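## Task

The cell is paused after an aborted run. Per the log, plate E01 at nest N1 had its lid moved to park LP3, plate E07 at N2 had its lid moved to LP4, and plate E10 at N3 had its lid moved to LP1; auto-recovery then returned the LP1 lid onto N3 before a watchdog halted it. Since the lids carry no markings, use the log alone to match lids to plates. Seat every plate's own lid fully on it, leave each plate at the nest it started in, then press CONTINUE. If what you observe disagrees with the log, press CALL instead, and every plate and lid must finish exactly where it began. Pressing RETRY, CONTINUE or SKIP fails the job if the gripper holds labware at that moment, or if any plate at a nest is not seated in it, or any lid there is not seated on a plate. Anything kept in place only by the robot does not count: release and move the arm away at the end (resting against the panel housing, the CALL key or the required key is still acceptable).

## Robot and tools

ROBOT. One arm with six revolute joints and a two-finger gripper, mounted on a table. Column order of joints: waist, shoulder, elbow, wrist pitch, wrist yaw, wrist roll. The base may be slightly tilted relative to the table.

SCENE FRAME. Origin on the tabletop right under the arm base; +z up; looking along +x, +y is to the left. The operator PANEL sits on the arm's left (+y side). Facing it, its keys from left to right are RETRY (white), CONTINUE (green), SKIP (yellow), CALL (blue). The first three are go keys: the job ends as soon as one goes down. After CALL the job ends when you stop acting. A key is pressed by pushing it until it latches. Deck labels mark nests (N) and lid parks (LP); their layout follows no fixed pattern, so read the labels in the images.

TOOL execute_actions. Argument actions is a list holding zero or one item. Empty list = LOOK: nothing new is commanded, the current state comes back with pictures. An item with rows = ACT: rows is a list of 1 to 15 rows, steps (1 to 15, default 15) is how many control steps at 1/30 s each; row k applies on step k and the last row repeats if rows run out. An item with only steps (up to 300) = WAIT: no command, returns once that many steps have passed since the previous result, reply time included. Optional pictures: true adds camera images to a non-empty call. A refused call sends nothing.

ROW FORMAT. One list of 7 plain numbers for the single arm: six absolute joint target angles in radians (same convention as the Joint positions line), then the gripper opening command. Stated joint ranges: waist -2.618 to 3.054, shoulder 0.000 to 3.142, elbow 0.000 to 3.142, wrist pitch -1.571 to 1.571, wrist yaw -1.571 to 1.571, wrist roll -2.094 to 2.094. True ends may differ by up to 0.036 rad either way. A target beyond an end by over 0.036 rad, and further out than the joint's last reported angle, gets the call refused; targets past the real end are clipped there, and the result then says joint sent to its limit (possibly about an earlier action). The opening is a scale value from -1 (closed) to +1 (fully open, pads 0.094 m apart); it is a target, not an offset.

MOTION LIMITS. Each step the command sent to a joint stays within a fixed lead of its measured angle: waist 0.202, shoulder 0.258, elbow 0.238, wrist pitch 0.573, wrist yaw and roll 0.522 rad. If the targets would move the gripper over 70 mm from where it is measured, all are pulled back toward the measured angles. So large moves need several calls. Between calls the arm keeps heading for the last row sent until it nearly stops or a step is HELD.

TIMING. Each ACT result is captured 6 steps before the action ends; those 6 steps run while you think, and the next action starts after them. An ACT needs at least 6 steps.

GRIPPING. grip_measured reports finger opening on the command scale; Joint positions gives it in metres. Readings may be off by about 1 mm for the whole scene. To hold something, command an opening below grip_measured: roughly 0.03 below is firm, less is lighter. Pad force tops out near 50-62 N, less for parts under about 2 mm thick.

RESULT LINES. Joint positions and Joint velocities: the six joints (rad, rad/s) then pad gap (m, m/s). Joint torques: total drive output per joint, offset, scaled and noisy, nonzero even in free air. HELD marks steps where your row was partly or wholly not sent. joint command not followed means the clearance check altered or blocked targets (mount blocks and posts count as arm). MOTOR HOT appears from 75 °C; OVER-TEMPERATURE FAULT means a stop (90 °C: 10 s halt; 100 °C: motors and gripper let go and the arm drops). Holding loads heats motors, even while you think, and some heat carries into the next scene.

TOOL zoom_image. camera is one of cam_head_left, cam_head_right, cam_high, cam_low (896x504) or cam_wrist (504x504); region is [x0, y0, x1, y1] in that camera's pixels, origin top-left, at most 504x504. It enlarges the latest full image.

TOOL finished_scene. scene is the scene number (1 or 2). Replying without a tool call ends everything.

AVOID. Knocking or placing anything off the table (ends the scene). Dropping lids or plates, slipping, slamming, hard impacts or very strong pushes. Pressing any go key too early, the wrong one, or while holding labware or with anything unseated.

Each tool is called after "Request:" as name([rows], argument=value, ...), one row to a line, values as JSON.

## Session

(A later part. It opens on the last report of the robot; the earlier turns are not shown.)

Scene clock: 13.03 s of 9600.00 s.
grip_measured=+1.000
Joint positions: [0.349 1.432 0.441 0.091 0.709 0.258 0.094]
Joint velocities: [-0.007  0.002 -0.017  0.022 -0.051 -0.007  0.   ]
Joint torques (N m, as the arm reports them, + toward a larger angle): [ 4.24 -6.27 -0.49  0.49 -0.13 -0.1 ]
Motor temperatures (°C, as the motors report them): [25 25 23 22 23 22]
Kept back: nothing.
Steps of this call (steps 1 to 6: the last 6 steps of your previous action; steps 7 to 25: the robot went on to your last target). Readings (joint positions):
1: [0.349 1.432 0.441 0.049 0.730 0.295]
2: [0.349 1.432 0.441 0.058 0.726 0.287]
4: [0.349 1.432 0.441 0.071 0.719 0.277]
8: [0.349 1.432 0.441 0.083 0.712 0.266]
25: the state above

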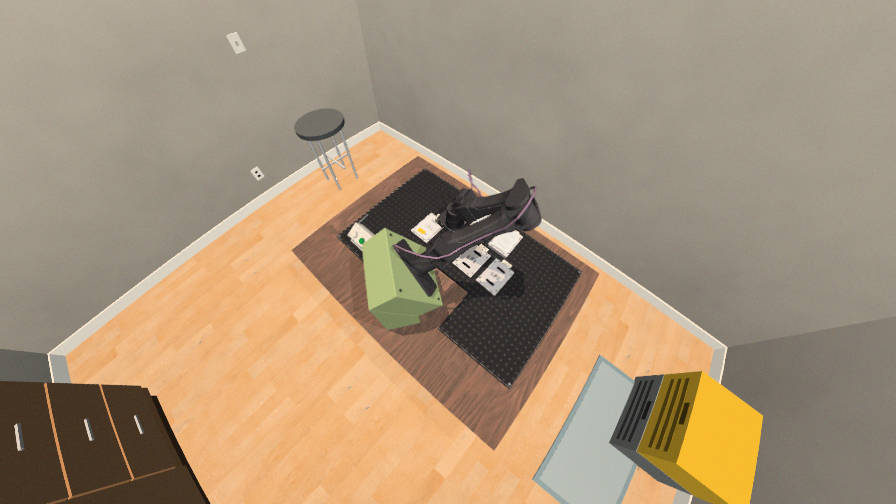

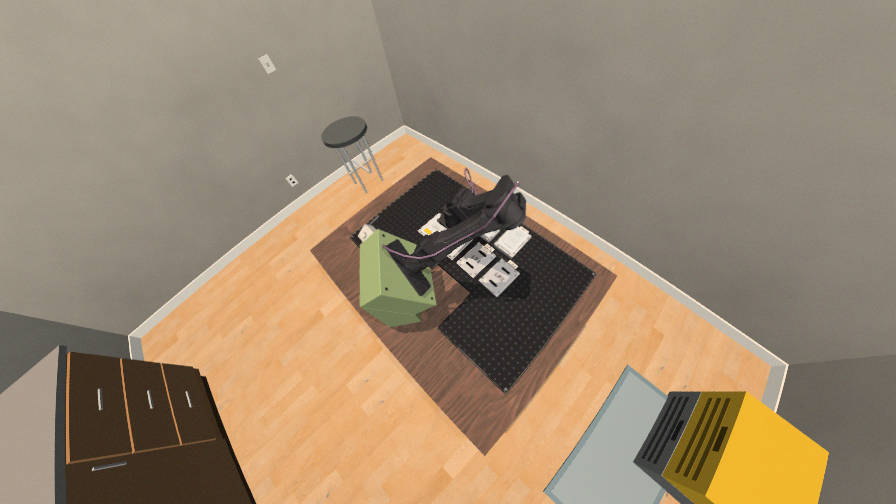

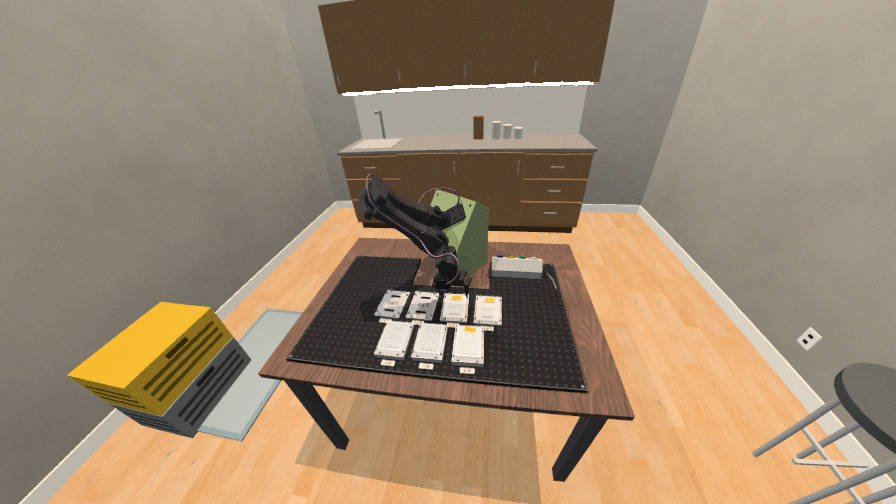

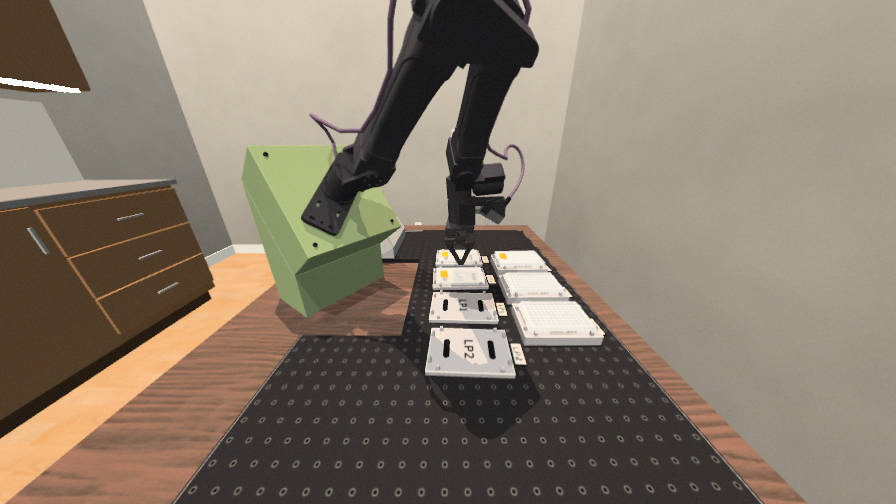

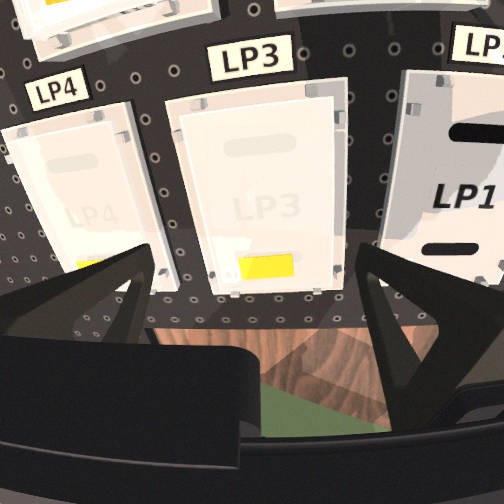

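Request:
execute_actions([
  {"rows":[[0.32,1.47,0.45,0.15,0.69,0.2,1],[0.3,1.5,0.455,0.19,0.675,0.18,1],[0.28,1.53,0.46,0.24,0.66,0.15,1],[0.26,1.56,0.465,0.28,0.645,0.13,1],[0.24,1.59,0.47,0.32,0.63,0.11,1],[0.22,1.62,0.47,0.36,0.615,0.09,1],[0.2,1.65,0.475,0.4,0.6,0.06,1],[0.18,1.67,0.475,0.43,0.59,0.04,1],[0.167,1.686,0.478,0.445,0.578,0.028,1]]},
])

Request:
execute_actions([
  {"steps":25},
], pictures=true)

Request:
zoom_image(camera="cam_low", region=[410, 200, 550, 320])

Scene clock: 14.20 s of 9600.00 s.
grip_measured=+1.000
Joint positions: [0.2   1.633 0.451 0.314 0.635 0.114 0.094]
Joint velocities: [-0.545  0.696  0.042  0.784 -0.3   -0.637  0.   ]
Joint torques (N m, as the arm reports them, + toward a larger angle): [ 4.13 -4.78  1.96  0.45 -0.09 -0.08]
Motor temperatures (°C, as the motors report them): [25 25 23 22 23 22]
Steps of this call (steps 1 to 15: the robot went on to your last target; steps 16 to 26: nothing new was sent; steps 27 to 35: the first 9 steps of this action). Readings (joint positions):
27: [0.346 1.434 0.441 0.096 0.706 0.251]
28: [0.337 1.443 0.441 0.112 0.702 0.239]
30: [0.302 1.482 0.441 0.166 0.688 0.208]
34: [0.219 1.606 0.449 0.286 0.646 0.133]
35: the state above

Scene clock: 15.03 s of 9600.00 s.
grip_measured=+1.000
Joint positions: [0.167 1.672 0.452 0.435 0.588 0.036 0.094]
Joint velocities: [-0.002 -0.012 -0.012  0.007 -0.022 -0.007  0.   ]
Joint torques (N m, as the arm reports them, + toward a larger angle): [ 4.21 -4.58  1.91  0.51 -0.15 -0.1 ]
Motor temperatures (°C, as the motors report them): [25 25 24 22 23 22]
Kept back: nothing.
Steps of this call (steps 1 to 6: the last 6 steps of your previous action; steps 7 to 25: the robot went on to your last target). Readings (joint positions):
1: [0.184 1.653 0.452 0.337 0.625 0.099]
2: [0.174 1.666 0.452 0.353 0.618 0.086]
4: [0.167 1.672 0.452 0.375 0.608 0.068]
8: [0.167 1.672 0.452 0.413 0.596 0.049]
25: the state above

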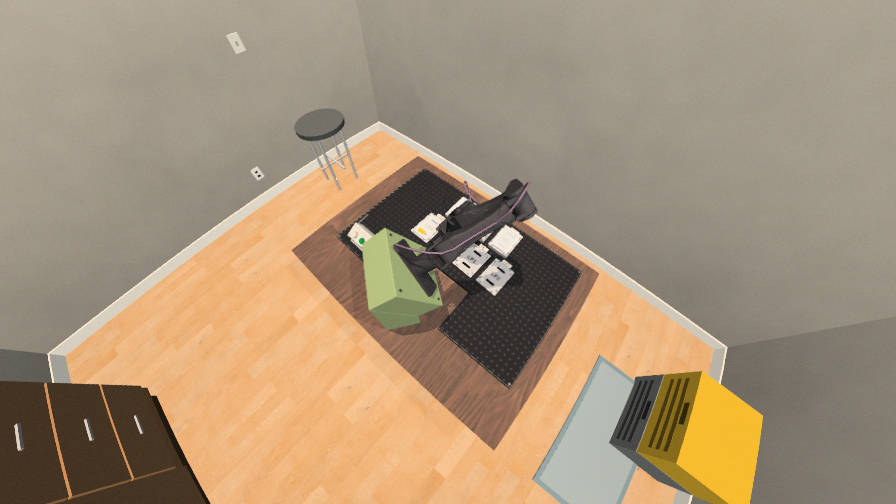

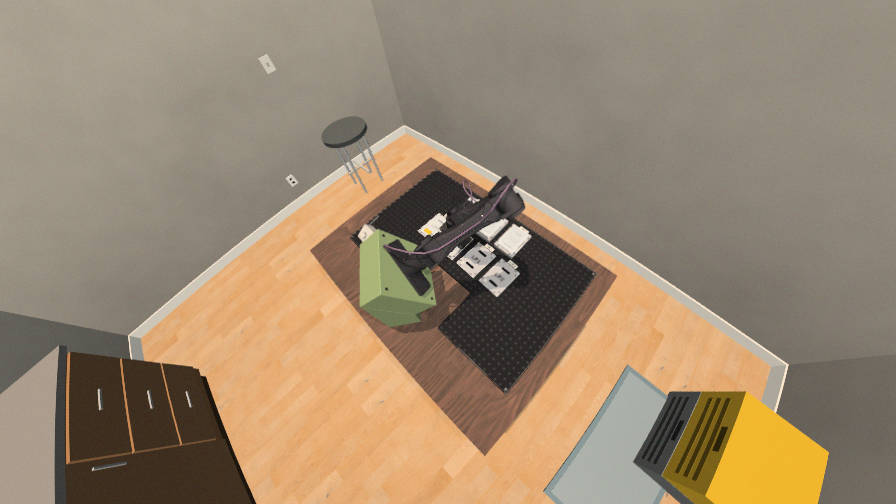

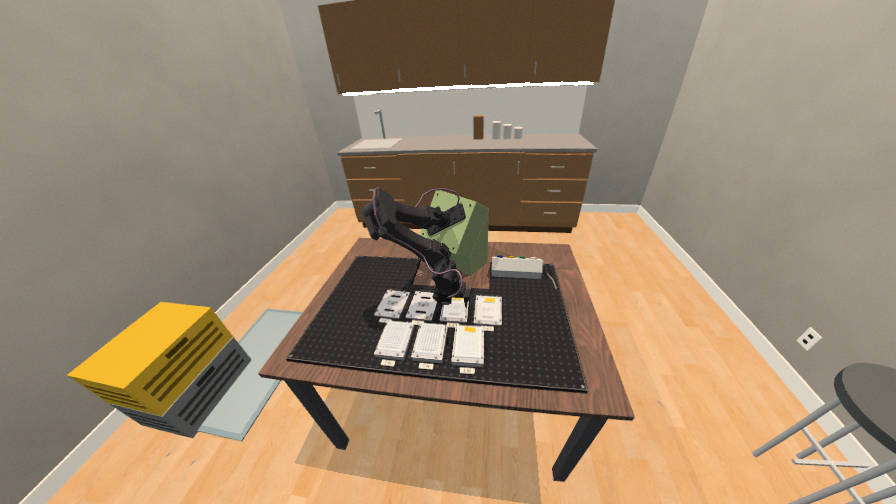

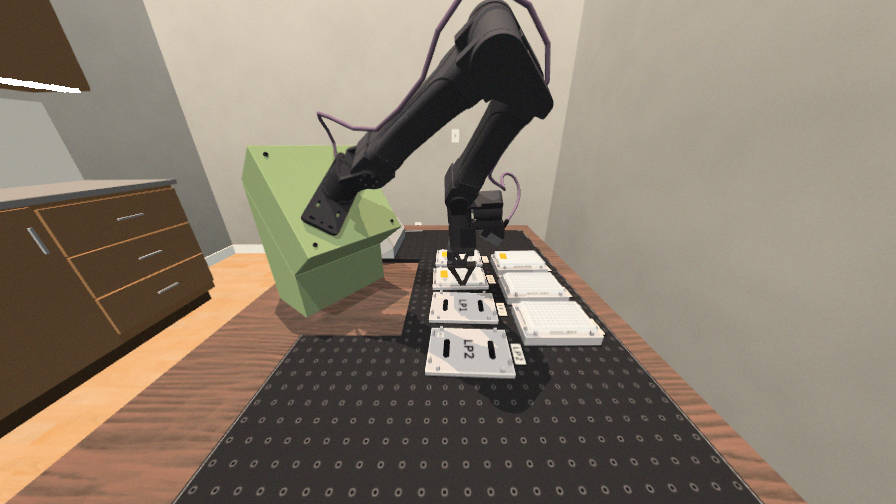

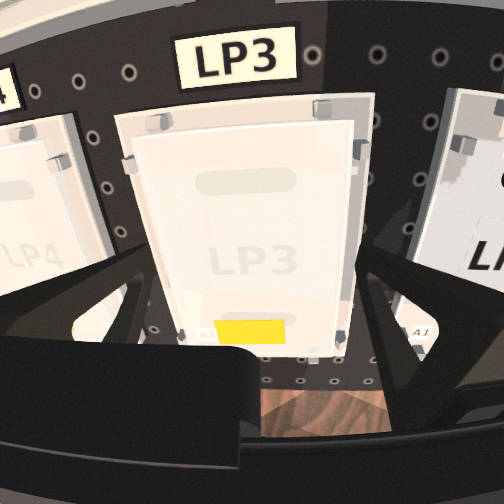

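Region (410, 200, 550, 320) of cam_low's 896x504 image, scaled by 3.600, with more detail than that image has; it fills the top 432 rows of this view, and the rest is white.

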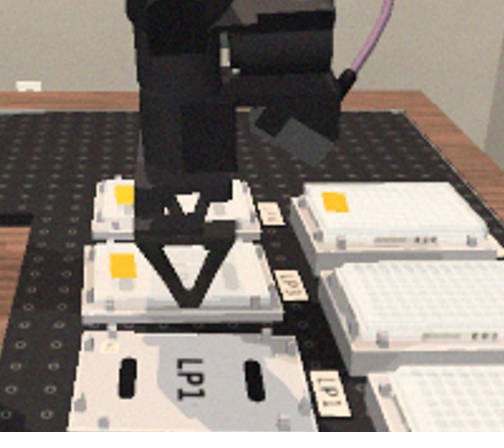

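Request:
execute_actions([
  {"rows":[[0.15,1.70,0.492,0.46,0.57,-0.035,1],[0.145,1.718,0.492,0.474,0.565,-0.035,1]]},
])

Request:
execute_actions([
  {"steps":20},
], pictures=true)

Request:
zoom_image(camera="cam_low", region=[425, 250, 505, 310])

Scene clock: 15.73 s of 9600.00 s.
grip_measured=+1.000
Joint positions: [ 0.154  1.689  0.467  0.448  0.583 -0.013  0.094]
Joint velocities: [-0.022 -0.002  0.017 -0.007 -0.037 -0.022  0.   ]
Joint torques (N m, as the arm reports them, + toward a larger angle): [ 3.6  -3.47  1.74  0.67 -0.24 -0.19]
Motor temperatures (°C, as the motors report them): [25 25 24 22 23 22]
Steps of this call (steps 1 to 12: the robot went on to your last target; steps 13 to 21: the first 9 steps of this action). Readings (joint positions):
13: [0.166 1.672 0.453 0.435 0.587 0.027]
14: [0.162 1.676 0.457 0.439 0.584 0.016]
16: [0.154 1.688 0.467 0.449 0.582 0.001]
20: [0.154 1.689 0.467 0.448 0.583 -0.011]
21: the state above

Scene clock: 16.40 s of 9600.00 s.
grip_measured=+1.000
Joint positions: [ 0.154  1.689  0.467  0.446  0.583 -0.018  0.094]
Joint velocities: [ 0.002  0.012 -0.012  0.037  0.022 -0.051  0.   ]
Joint torques (N m, as the arm reports them, + toward a larger angle): [ 3.58 -3.46  1.74  0.65 -0.24 -0.18]
Motor temperatures (°C, as the motors report them): [25 25 24 22 23 22]
Kept back: nothing.
Steps of this call (steps 1 to 6: the last 6 steps of your previous action; steps 7 to 15: the robot went on to your last target; steps 16 to 20: nothing new was sent). Readings (joint positions):
1: [0.154 1.689 0.467 0.448 0.583 -0.014]
2: [0.154 1.689 0.467 0.447 0.583 -0.015]
4: [0.154 1.689 0.467 0.447 0.583 -0.016]
8: [0.154 1.689 0.467 0.447 0.583 -0.017]
20: the state above
The arm was judged still, so your last target was given up. Only a new action makes it travel on or press farther. Fingers that are still opening or closing keep moving.

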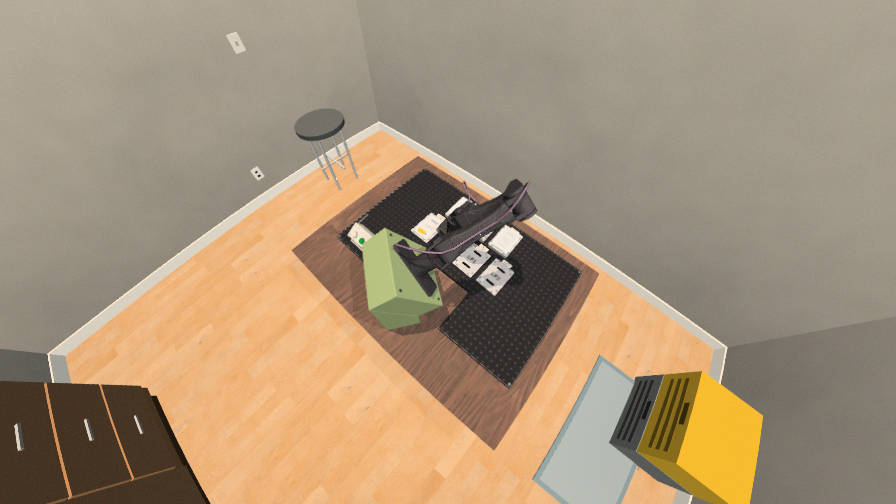

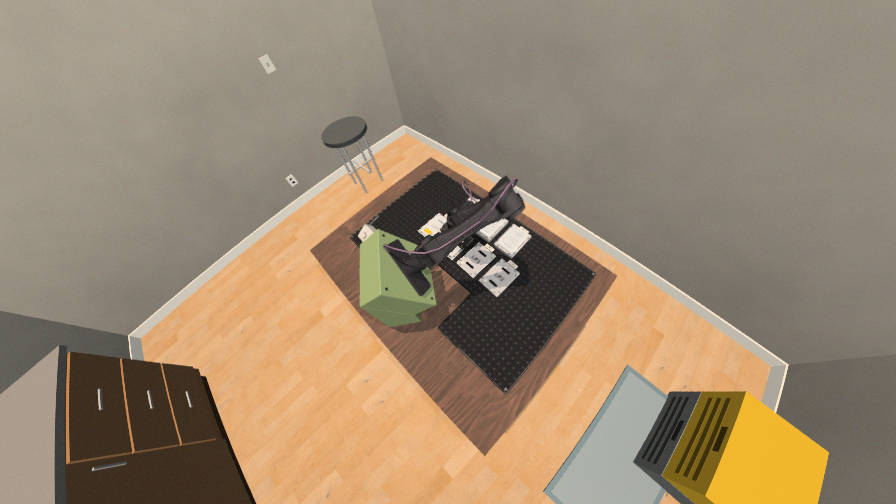

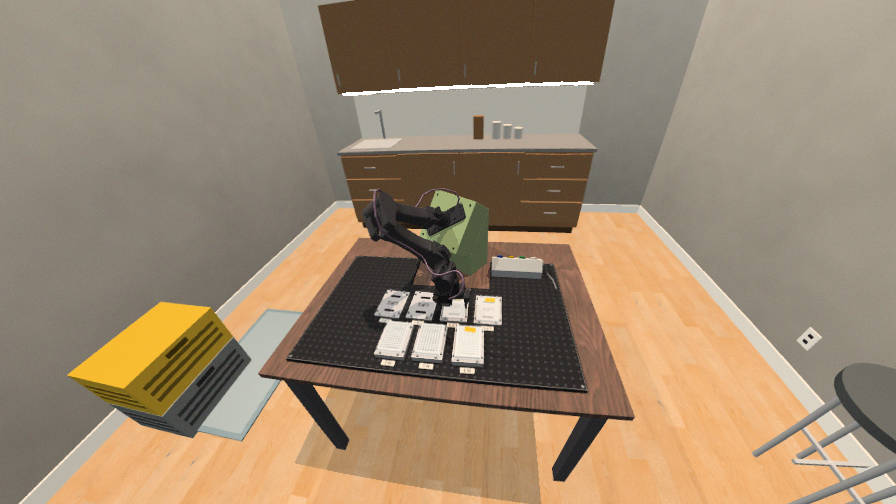

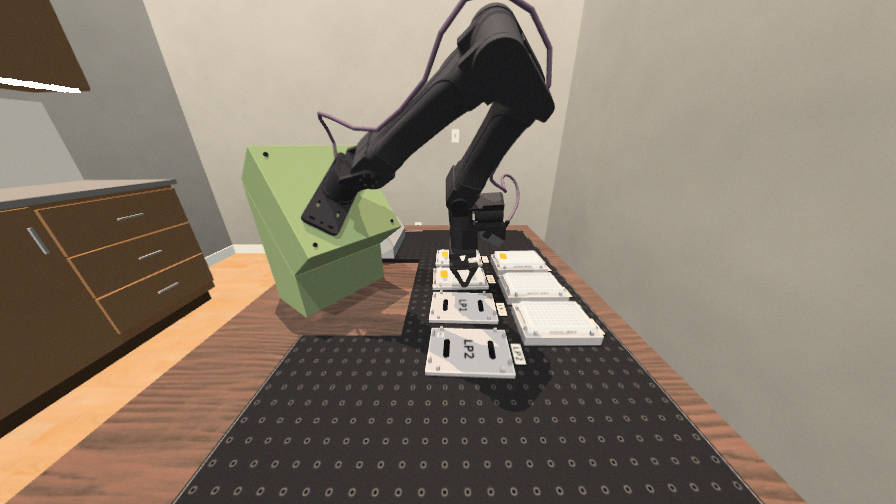

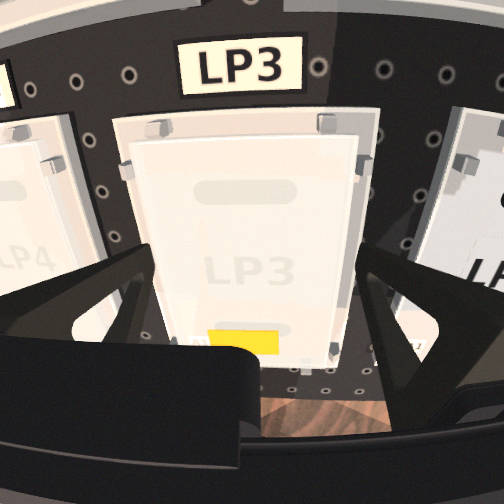

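Region (425, 250, 505, 310) of cam_low's 896x504 image, scaled by 6.300, with more detail than that image has; it fills the top 378 rows of this view, and the rest is white.

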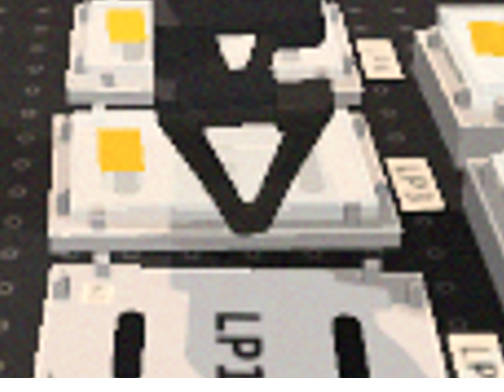

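Request:
execute_actions([
  {"rows":[[0.156,1.672,0.475,0.446,0.583,-0.018,1],[0.156,1.672,0.475,0.446,0.583,-0.018,1],[0.156,1.672,0.475,0.446,0.583,-0.018,1],[0.156,1.672,0.475,0.446,0.583,-0.018,0.9],[0.156,1.672,0.475,0.446,0.583,-0.018,0.85],[0.156,1.672,0.475,0.446,0.583,-0.018,0.8],[0.156,1.672,0.475,0.446,0.583,-0.018,0.77]]},
])

Request:
execute_actions([
  {"steps":12},
], pictures=true)

Scene clock: 17.03 s of 9600.00 s.
grip_measured=+0.773
Joint positions: [ 0.16   1.686  0.467  0.445  0.579 -0.019  0.083]
Joint velocities: [ 0.012  0.017  0.017 -0.037  0.022 -0.066 -0.003]
Joint torques (N m, as the arm reports them, + toward a larger angle): [ 4.01 -7.25  0.37  0.44 -0.01  0.02]
Motor temperatures (°C, as the motors report them): [25 25 24 22 23 22]
Steps of this call (steps 1 to 10: nothing new was sent; steps 11 to 19: the first 9 steps of this action). Readings (joint positions):
11: [0.154 1.689 0.467 0.445 0.583 -0.018]
12: [0.154 1.689 0.467 0.444 0.583 -0.018]
14: [0.154 1.689 0.467 0.444 0.587 -0.019]
18: [0.160 1.686 0.467 0.445 0.579 -0.019]
19: the state above

Scene clock: 17.43 s of 9600.00 s.
grip_measured=+0.772
Joint positions: [ 0.16   1.686  0.467  0.445  0.579 -0.019  0.083]
Joint velocities: [-0.007  0.002 -0.012 -0.007 -0.037 -0.081 -0.   ]
Joint torques (N m, as the arm reports them, + toward a larger angle): [ 3.98 -7.17  0.25  0.45 -0.01  0.02]
Motor temperatures (°C, as the motors report them): [25 25 24 22 23 22]
Kept back: nothing.
Steps of this call (steps 1 to 6: the last 6 steps of your previous action; steps 7 to 12: the robot went on to your last target). Readings (joint positions):
1: [0.160 1.686 0.467 0.445 0.579 -0.019]
2: [0.160 1.686 0.467 0.445 0.579 -0.019]
4: [0.160 1.686 0.467 0.445 0.579 -0.019]
8: [0.160 1.686 0.467 0.445 0.579 -0.019]
12: the state above

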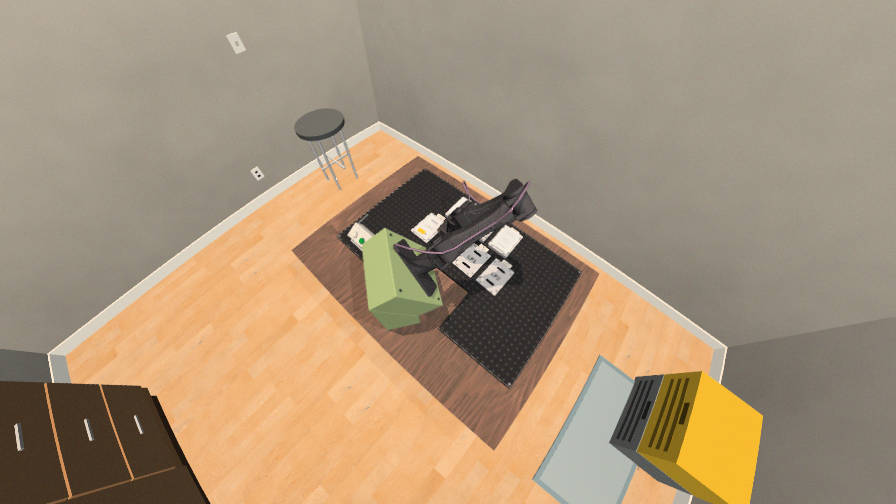

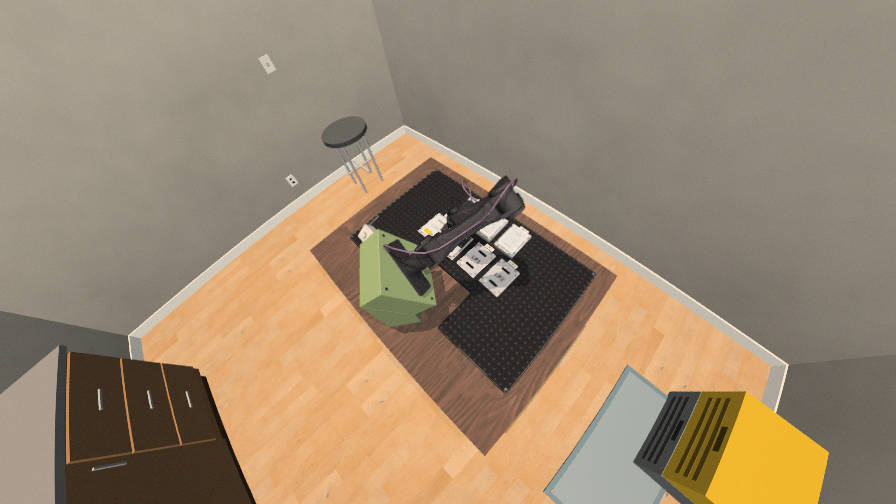

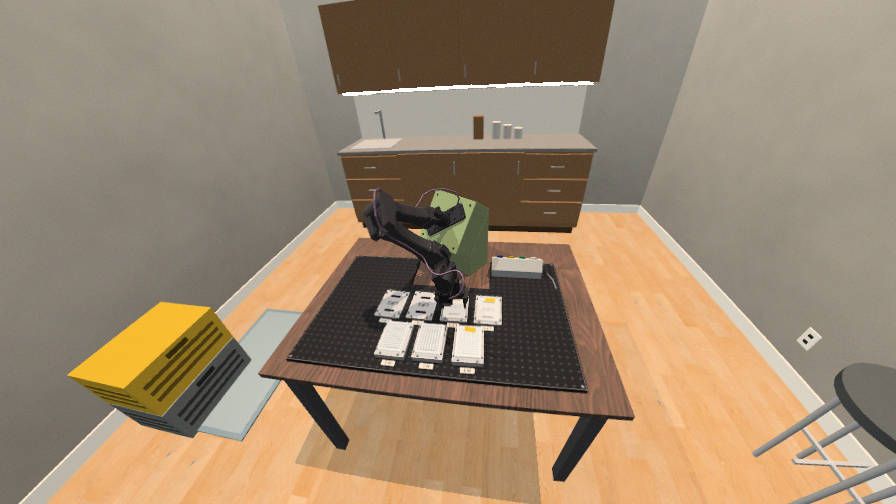

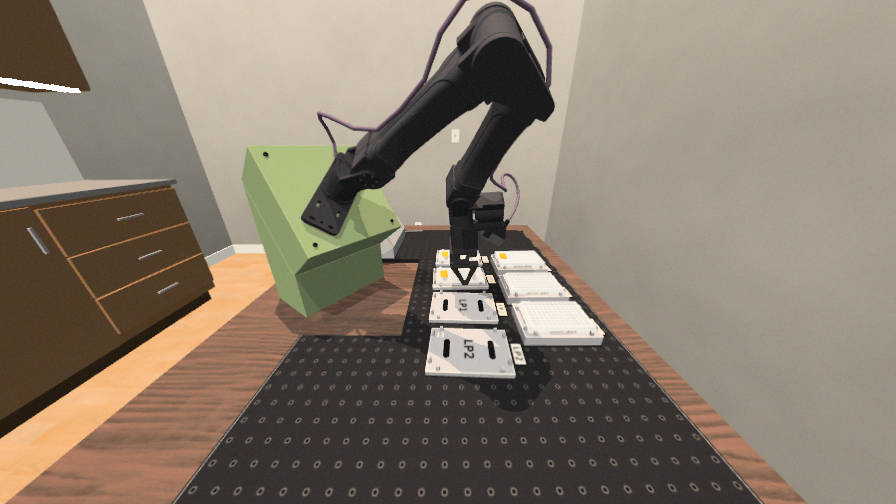

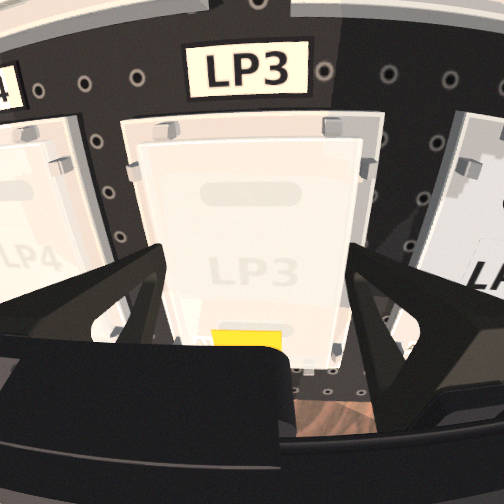

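Request:
execute_actions([
  {"rows":[[0.16,1.69,0.47,0.446,0.58,-0.018,0.74],[0.16,1.69,0.47,0.446,0.58,-0.018,0.71]]},
])

Request:
zoom_image(camera="cam_wrist", region=[110, 180, 410, 340])

Scene clock: 17.93 s of 9600.00 s.
grip_measured=+0.712
Joint positions: [ 0.16   1.686  0.467  0.445  0.581 -0.019  0.08 ]
Joint velocities: [-0.002  0.012 -0.002 -0.022  0.007  0.007  0.001]
Joint torques (N m, as the arm reports them, + toward a larger angle): [ 4.3  -5.61 -0.16  0.45 -0.06  0.02]
Motor temperatures (°C, as the motors report them): [25 25 24 22 23 22]
Steps of this call (steps 1 to 6: the robot went on to your last target; steps 7 to 15: the first 9 steps of this action). Readings (joint positions):
7: [0.160 1.686 0.467 0.445 0.579 -0.019]
8: [0.160 1.686 0.467 0.445 0.579 -0.019]
10: [0.160 1.686 0.467 0.445 0.580 -0.019]
14: [0.160 1.686 0.467 0.445 0.581 -0.019]
15: the state above

Region (110, 180, 410, 340) of cam_wrist's 504x504 image, scaled by 1.680, with more detail than that image has; it fills the top 269 rows of this view, and the rest is white.

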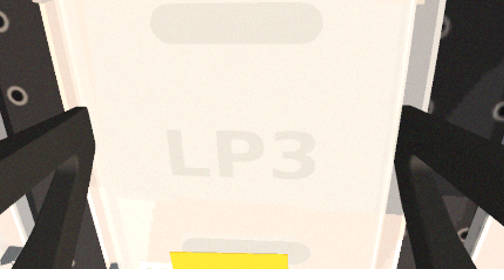

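Request:
execute_actions([
  {"rows":[[0.16,1.67,0.47,0.446,0.58,-0.018,0.71],[0.16,1.67,0.47,0.446,0.58,-0.018,0.8],[0.16,1.67,0.47,0.446,0.58,-0.018,1]]},
], pictures=true)

Request:
zoom_image(camera="cam_high", region=[425, 280, 505, 330])

Request:
zoom_image(camera="cam_low", region=[430, 260, 495, 300])

Scene clock: 18.63 s of 9600.00 s.
grip_measured=+1.000
Joint positions: [ 0.16   1.686  0.467  0.445  0.581 -0.019  0.094]
Joint velocities: [-0.007 -0.017  0.007 -0.022  0.007  0.022  0.   ]
Joint torques (N m, as the arm reports them, + toward a larger angle): [ 4.31 -7.35 -0.16  0.44 -0.06  0.02]
Motor temperatures (°C, as the motors report them): [25 25 24 22 23 22]
Steps of this call (steps 1 to 6: the last 6 steps of your previous action; steps 7 to 12: the robot went on to your last target; steps 13 to 21: the first 9 steps of this action). Readings (joint positions):
13: [0.160 1.686 0.467 0.445 0.581 -0.019]
14: [0.160 1.686 0.467 0.445 0.581 -0.019]
16: [0.160 1.686 0.467 0.445 0.581 -0.019]
20: [0.160 1.686 0.467 0.445 0.581 -0.019]
21: the state above

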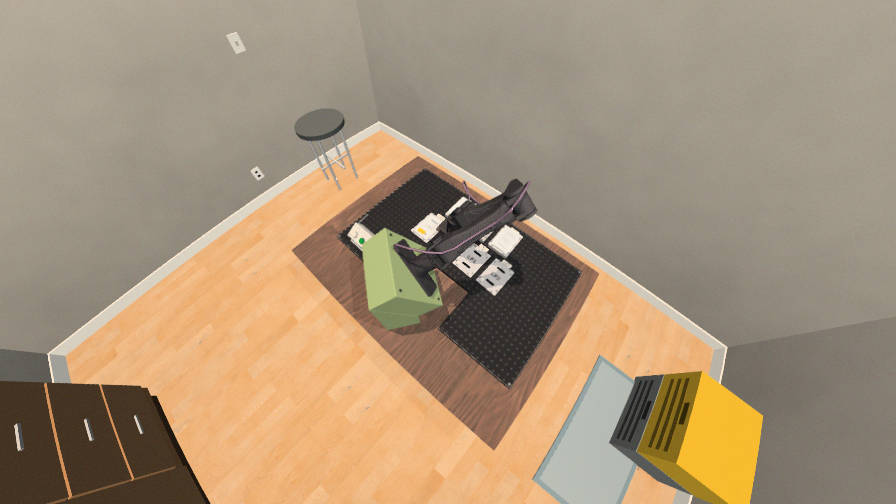

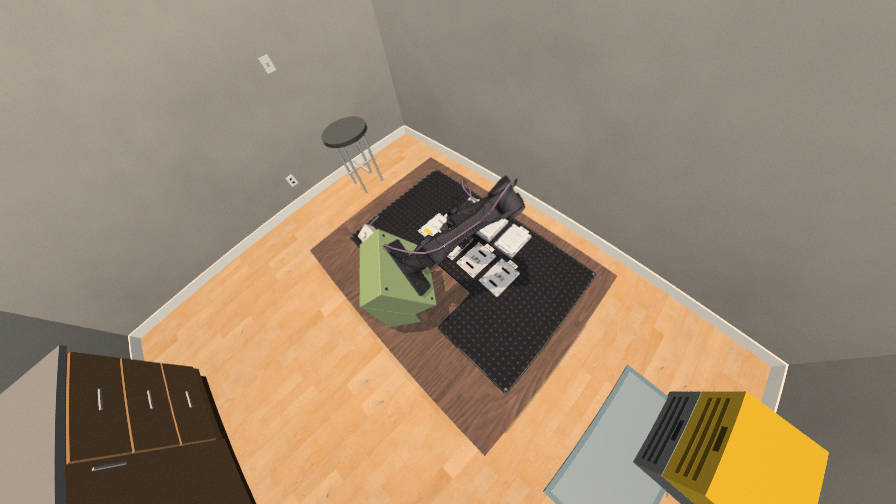

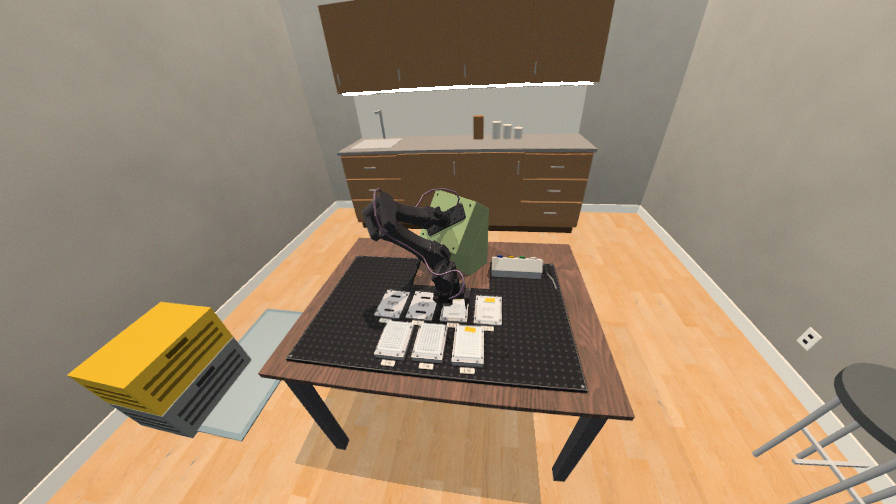

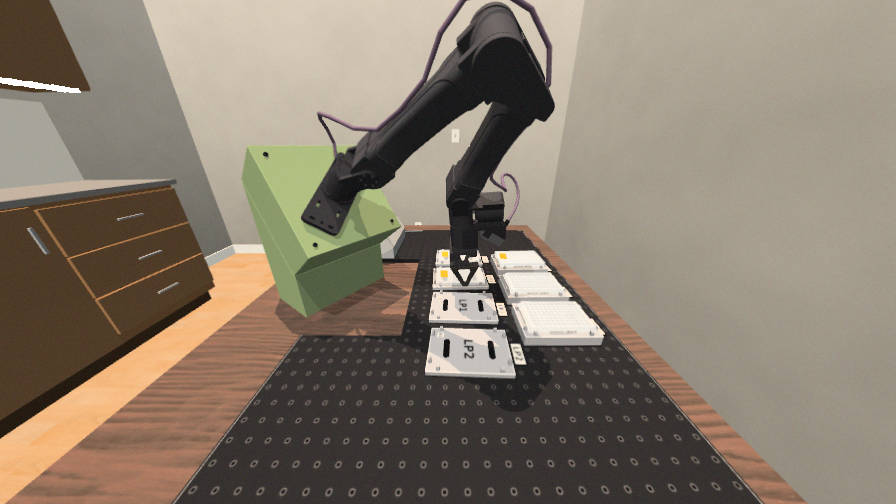

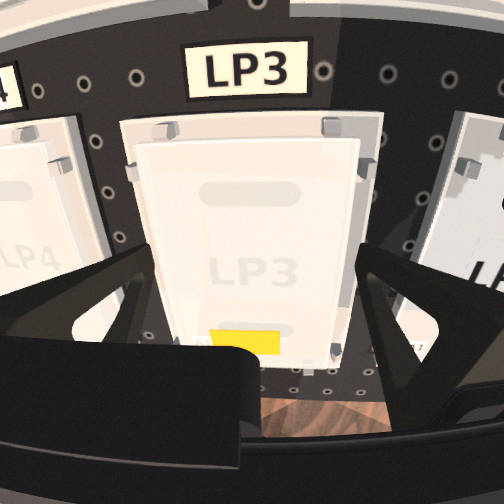

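Region (425, 280, 505, 330) of cam_high's 896x504 image, scaled by 6.300, with more detail than that image has; it fills the top 315 rows of this view, and the rest is white.

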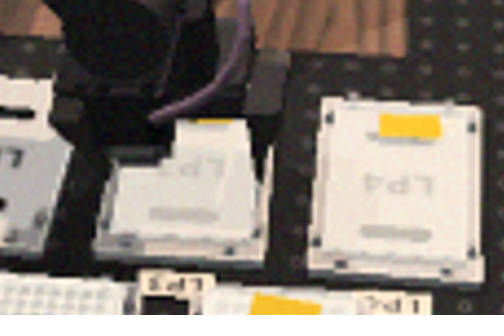

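Region (430, 260, 495, 300) of cam_low's 896x504 image, scaled by 7.754, with more detail than that image has; it fills the top 310 rows of this view, and the rest is white.

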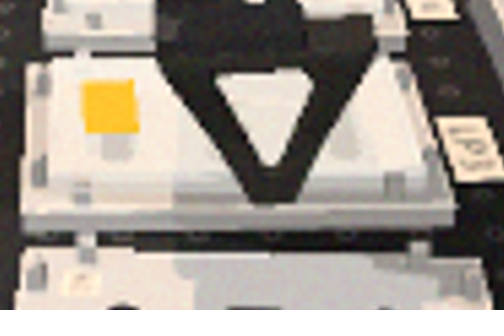

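Request:
execute_actions([
  {"rows":[[0.19,1.64,0.46,0.40,0.6,0.01,1],[0.21,1.61,0.455,0.35,0.62,0.03,1],[0.21,1.605,0.455,0.35,0.62,0.03,1],[0.21,1.605,0.455,0.35,0.62,0.03,1],[0.21,1.605,0.455,0.35,0.62,0.03,1],[0.21,1.605,0.455,0.35,0.62,0.03,1],[0.21,1.605,0.455,0.35,0.62,0.03,1],[0.26,1.678,0.44,0.395,0.724,0.08,1]]},
])

Request:
execute_actions([
  {"steps":20},
], pictures=true)

Scene clock: 19.73 s of 9600.00 s.
grip_measured=+1.000
Joint positions: [0.213 1.633 0.467 0.391 0.644 0.033 0.094]
Joint velocities: [ 0.393  0.291 -0.007  0.051  0.535  0.3    0.   ]
Joint torques (N m, as the arm reports them, + toward a larger angle): [ 6.11 -3.36 -2.33  0.4   0.    0.05]
Motor temperatures (°C, as the motors report them): [25 25 24 22 23 22]
Steps of this call (steps 1 to 6: the last 6 steps of your previous action; steps 7 to 15: the robot went on to your last target; steps 16 to 24: nothing new was sent; steps 25 to 33: the first 9 steps of this action). Readings (joint positions):
25: [0.161 1.684 0.467 0.440 0.582 -0.016]
26: [0.167 1.673 0.467 0.424 0.588 -0.009]
28: [0.184 1.643 0.467 0.395 0.596 0.002]
32: [0.201 1.625 0.467 0.387 0.622 0.022]
33: the state above

Scene clock: 20.40 s of 9600.00 s.
grip_measured=+1.000
Joint positions: [0.246 1.659 0.467 0.392 0.714 0.072 0.094]
Joint velocities: [-0.007  0.007 -0.002  0.051  0.007 -0.051  0.   ]
Joint torques (N m, as the arm reports them, + toward a larger angle): [ 5.61 -4.01 -2.37  0.47  0.09  0.09]
Motor temperatures (°C, as the motors report them): [25 25 24 22 23 22]
Kept back: nothing.
Steps of this call (steps 1 to 6: the last 6 steps of your previous action; steps 7 to 20: the robot went on to your last target). Readings (joint positions):
1: [0.226 1.643 0.467 0.392 0.658 0.041]
2: [0.237 1.651 0.467 0.392 0.668 0.047]
4: [0.246 1.659 0.467 0.392 0.682 0.056]
8: [0.246 1.659 0.467 0.392 0.701 0.066]
20: the state above

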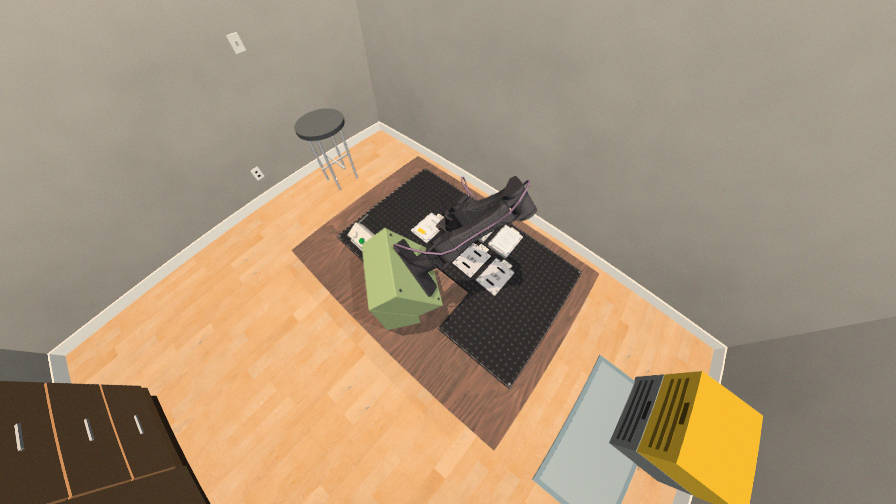

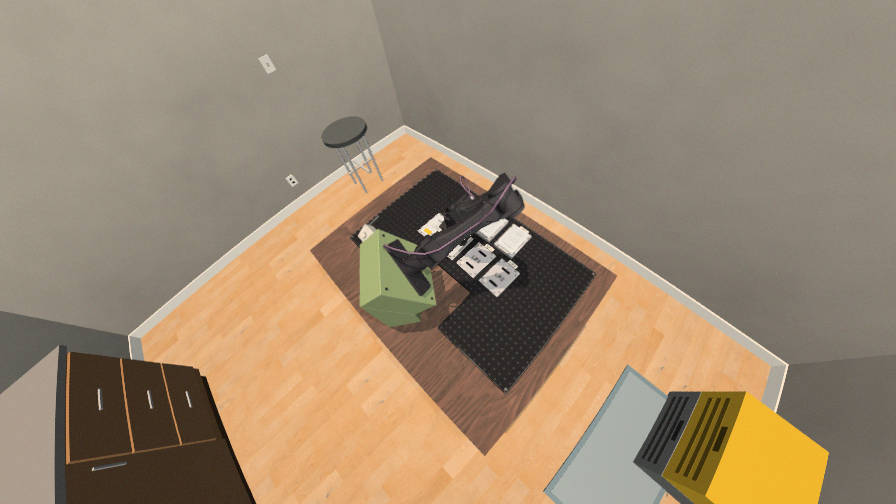

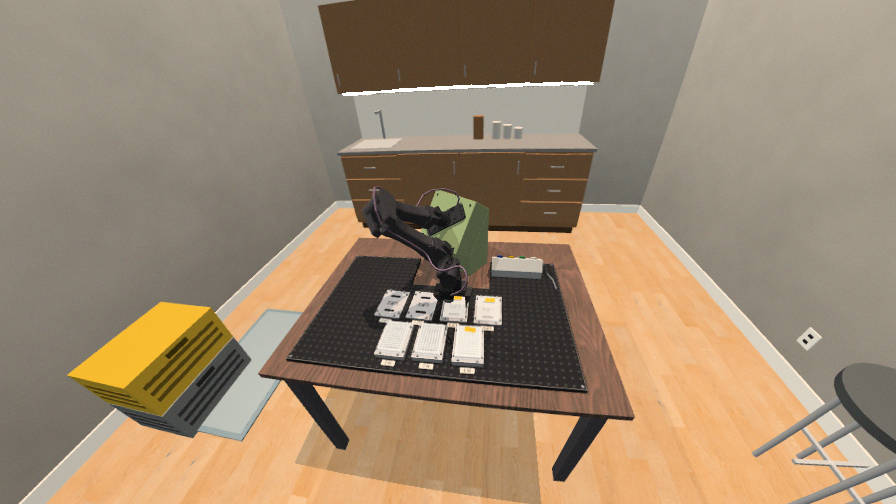

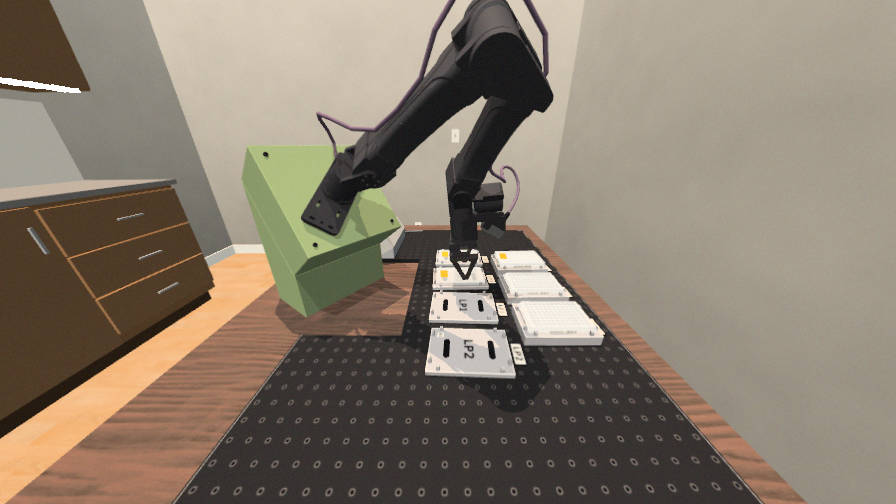

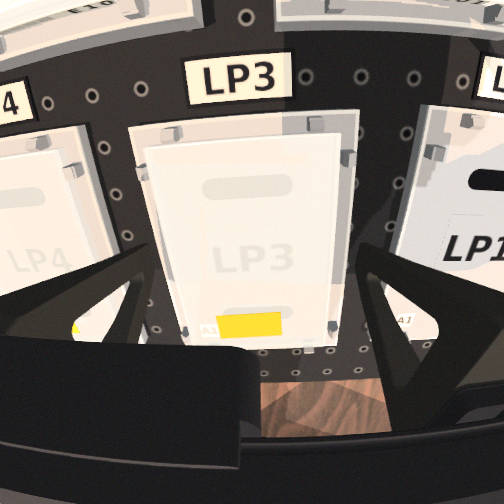

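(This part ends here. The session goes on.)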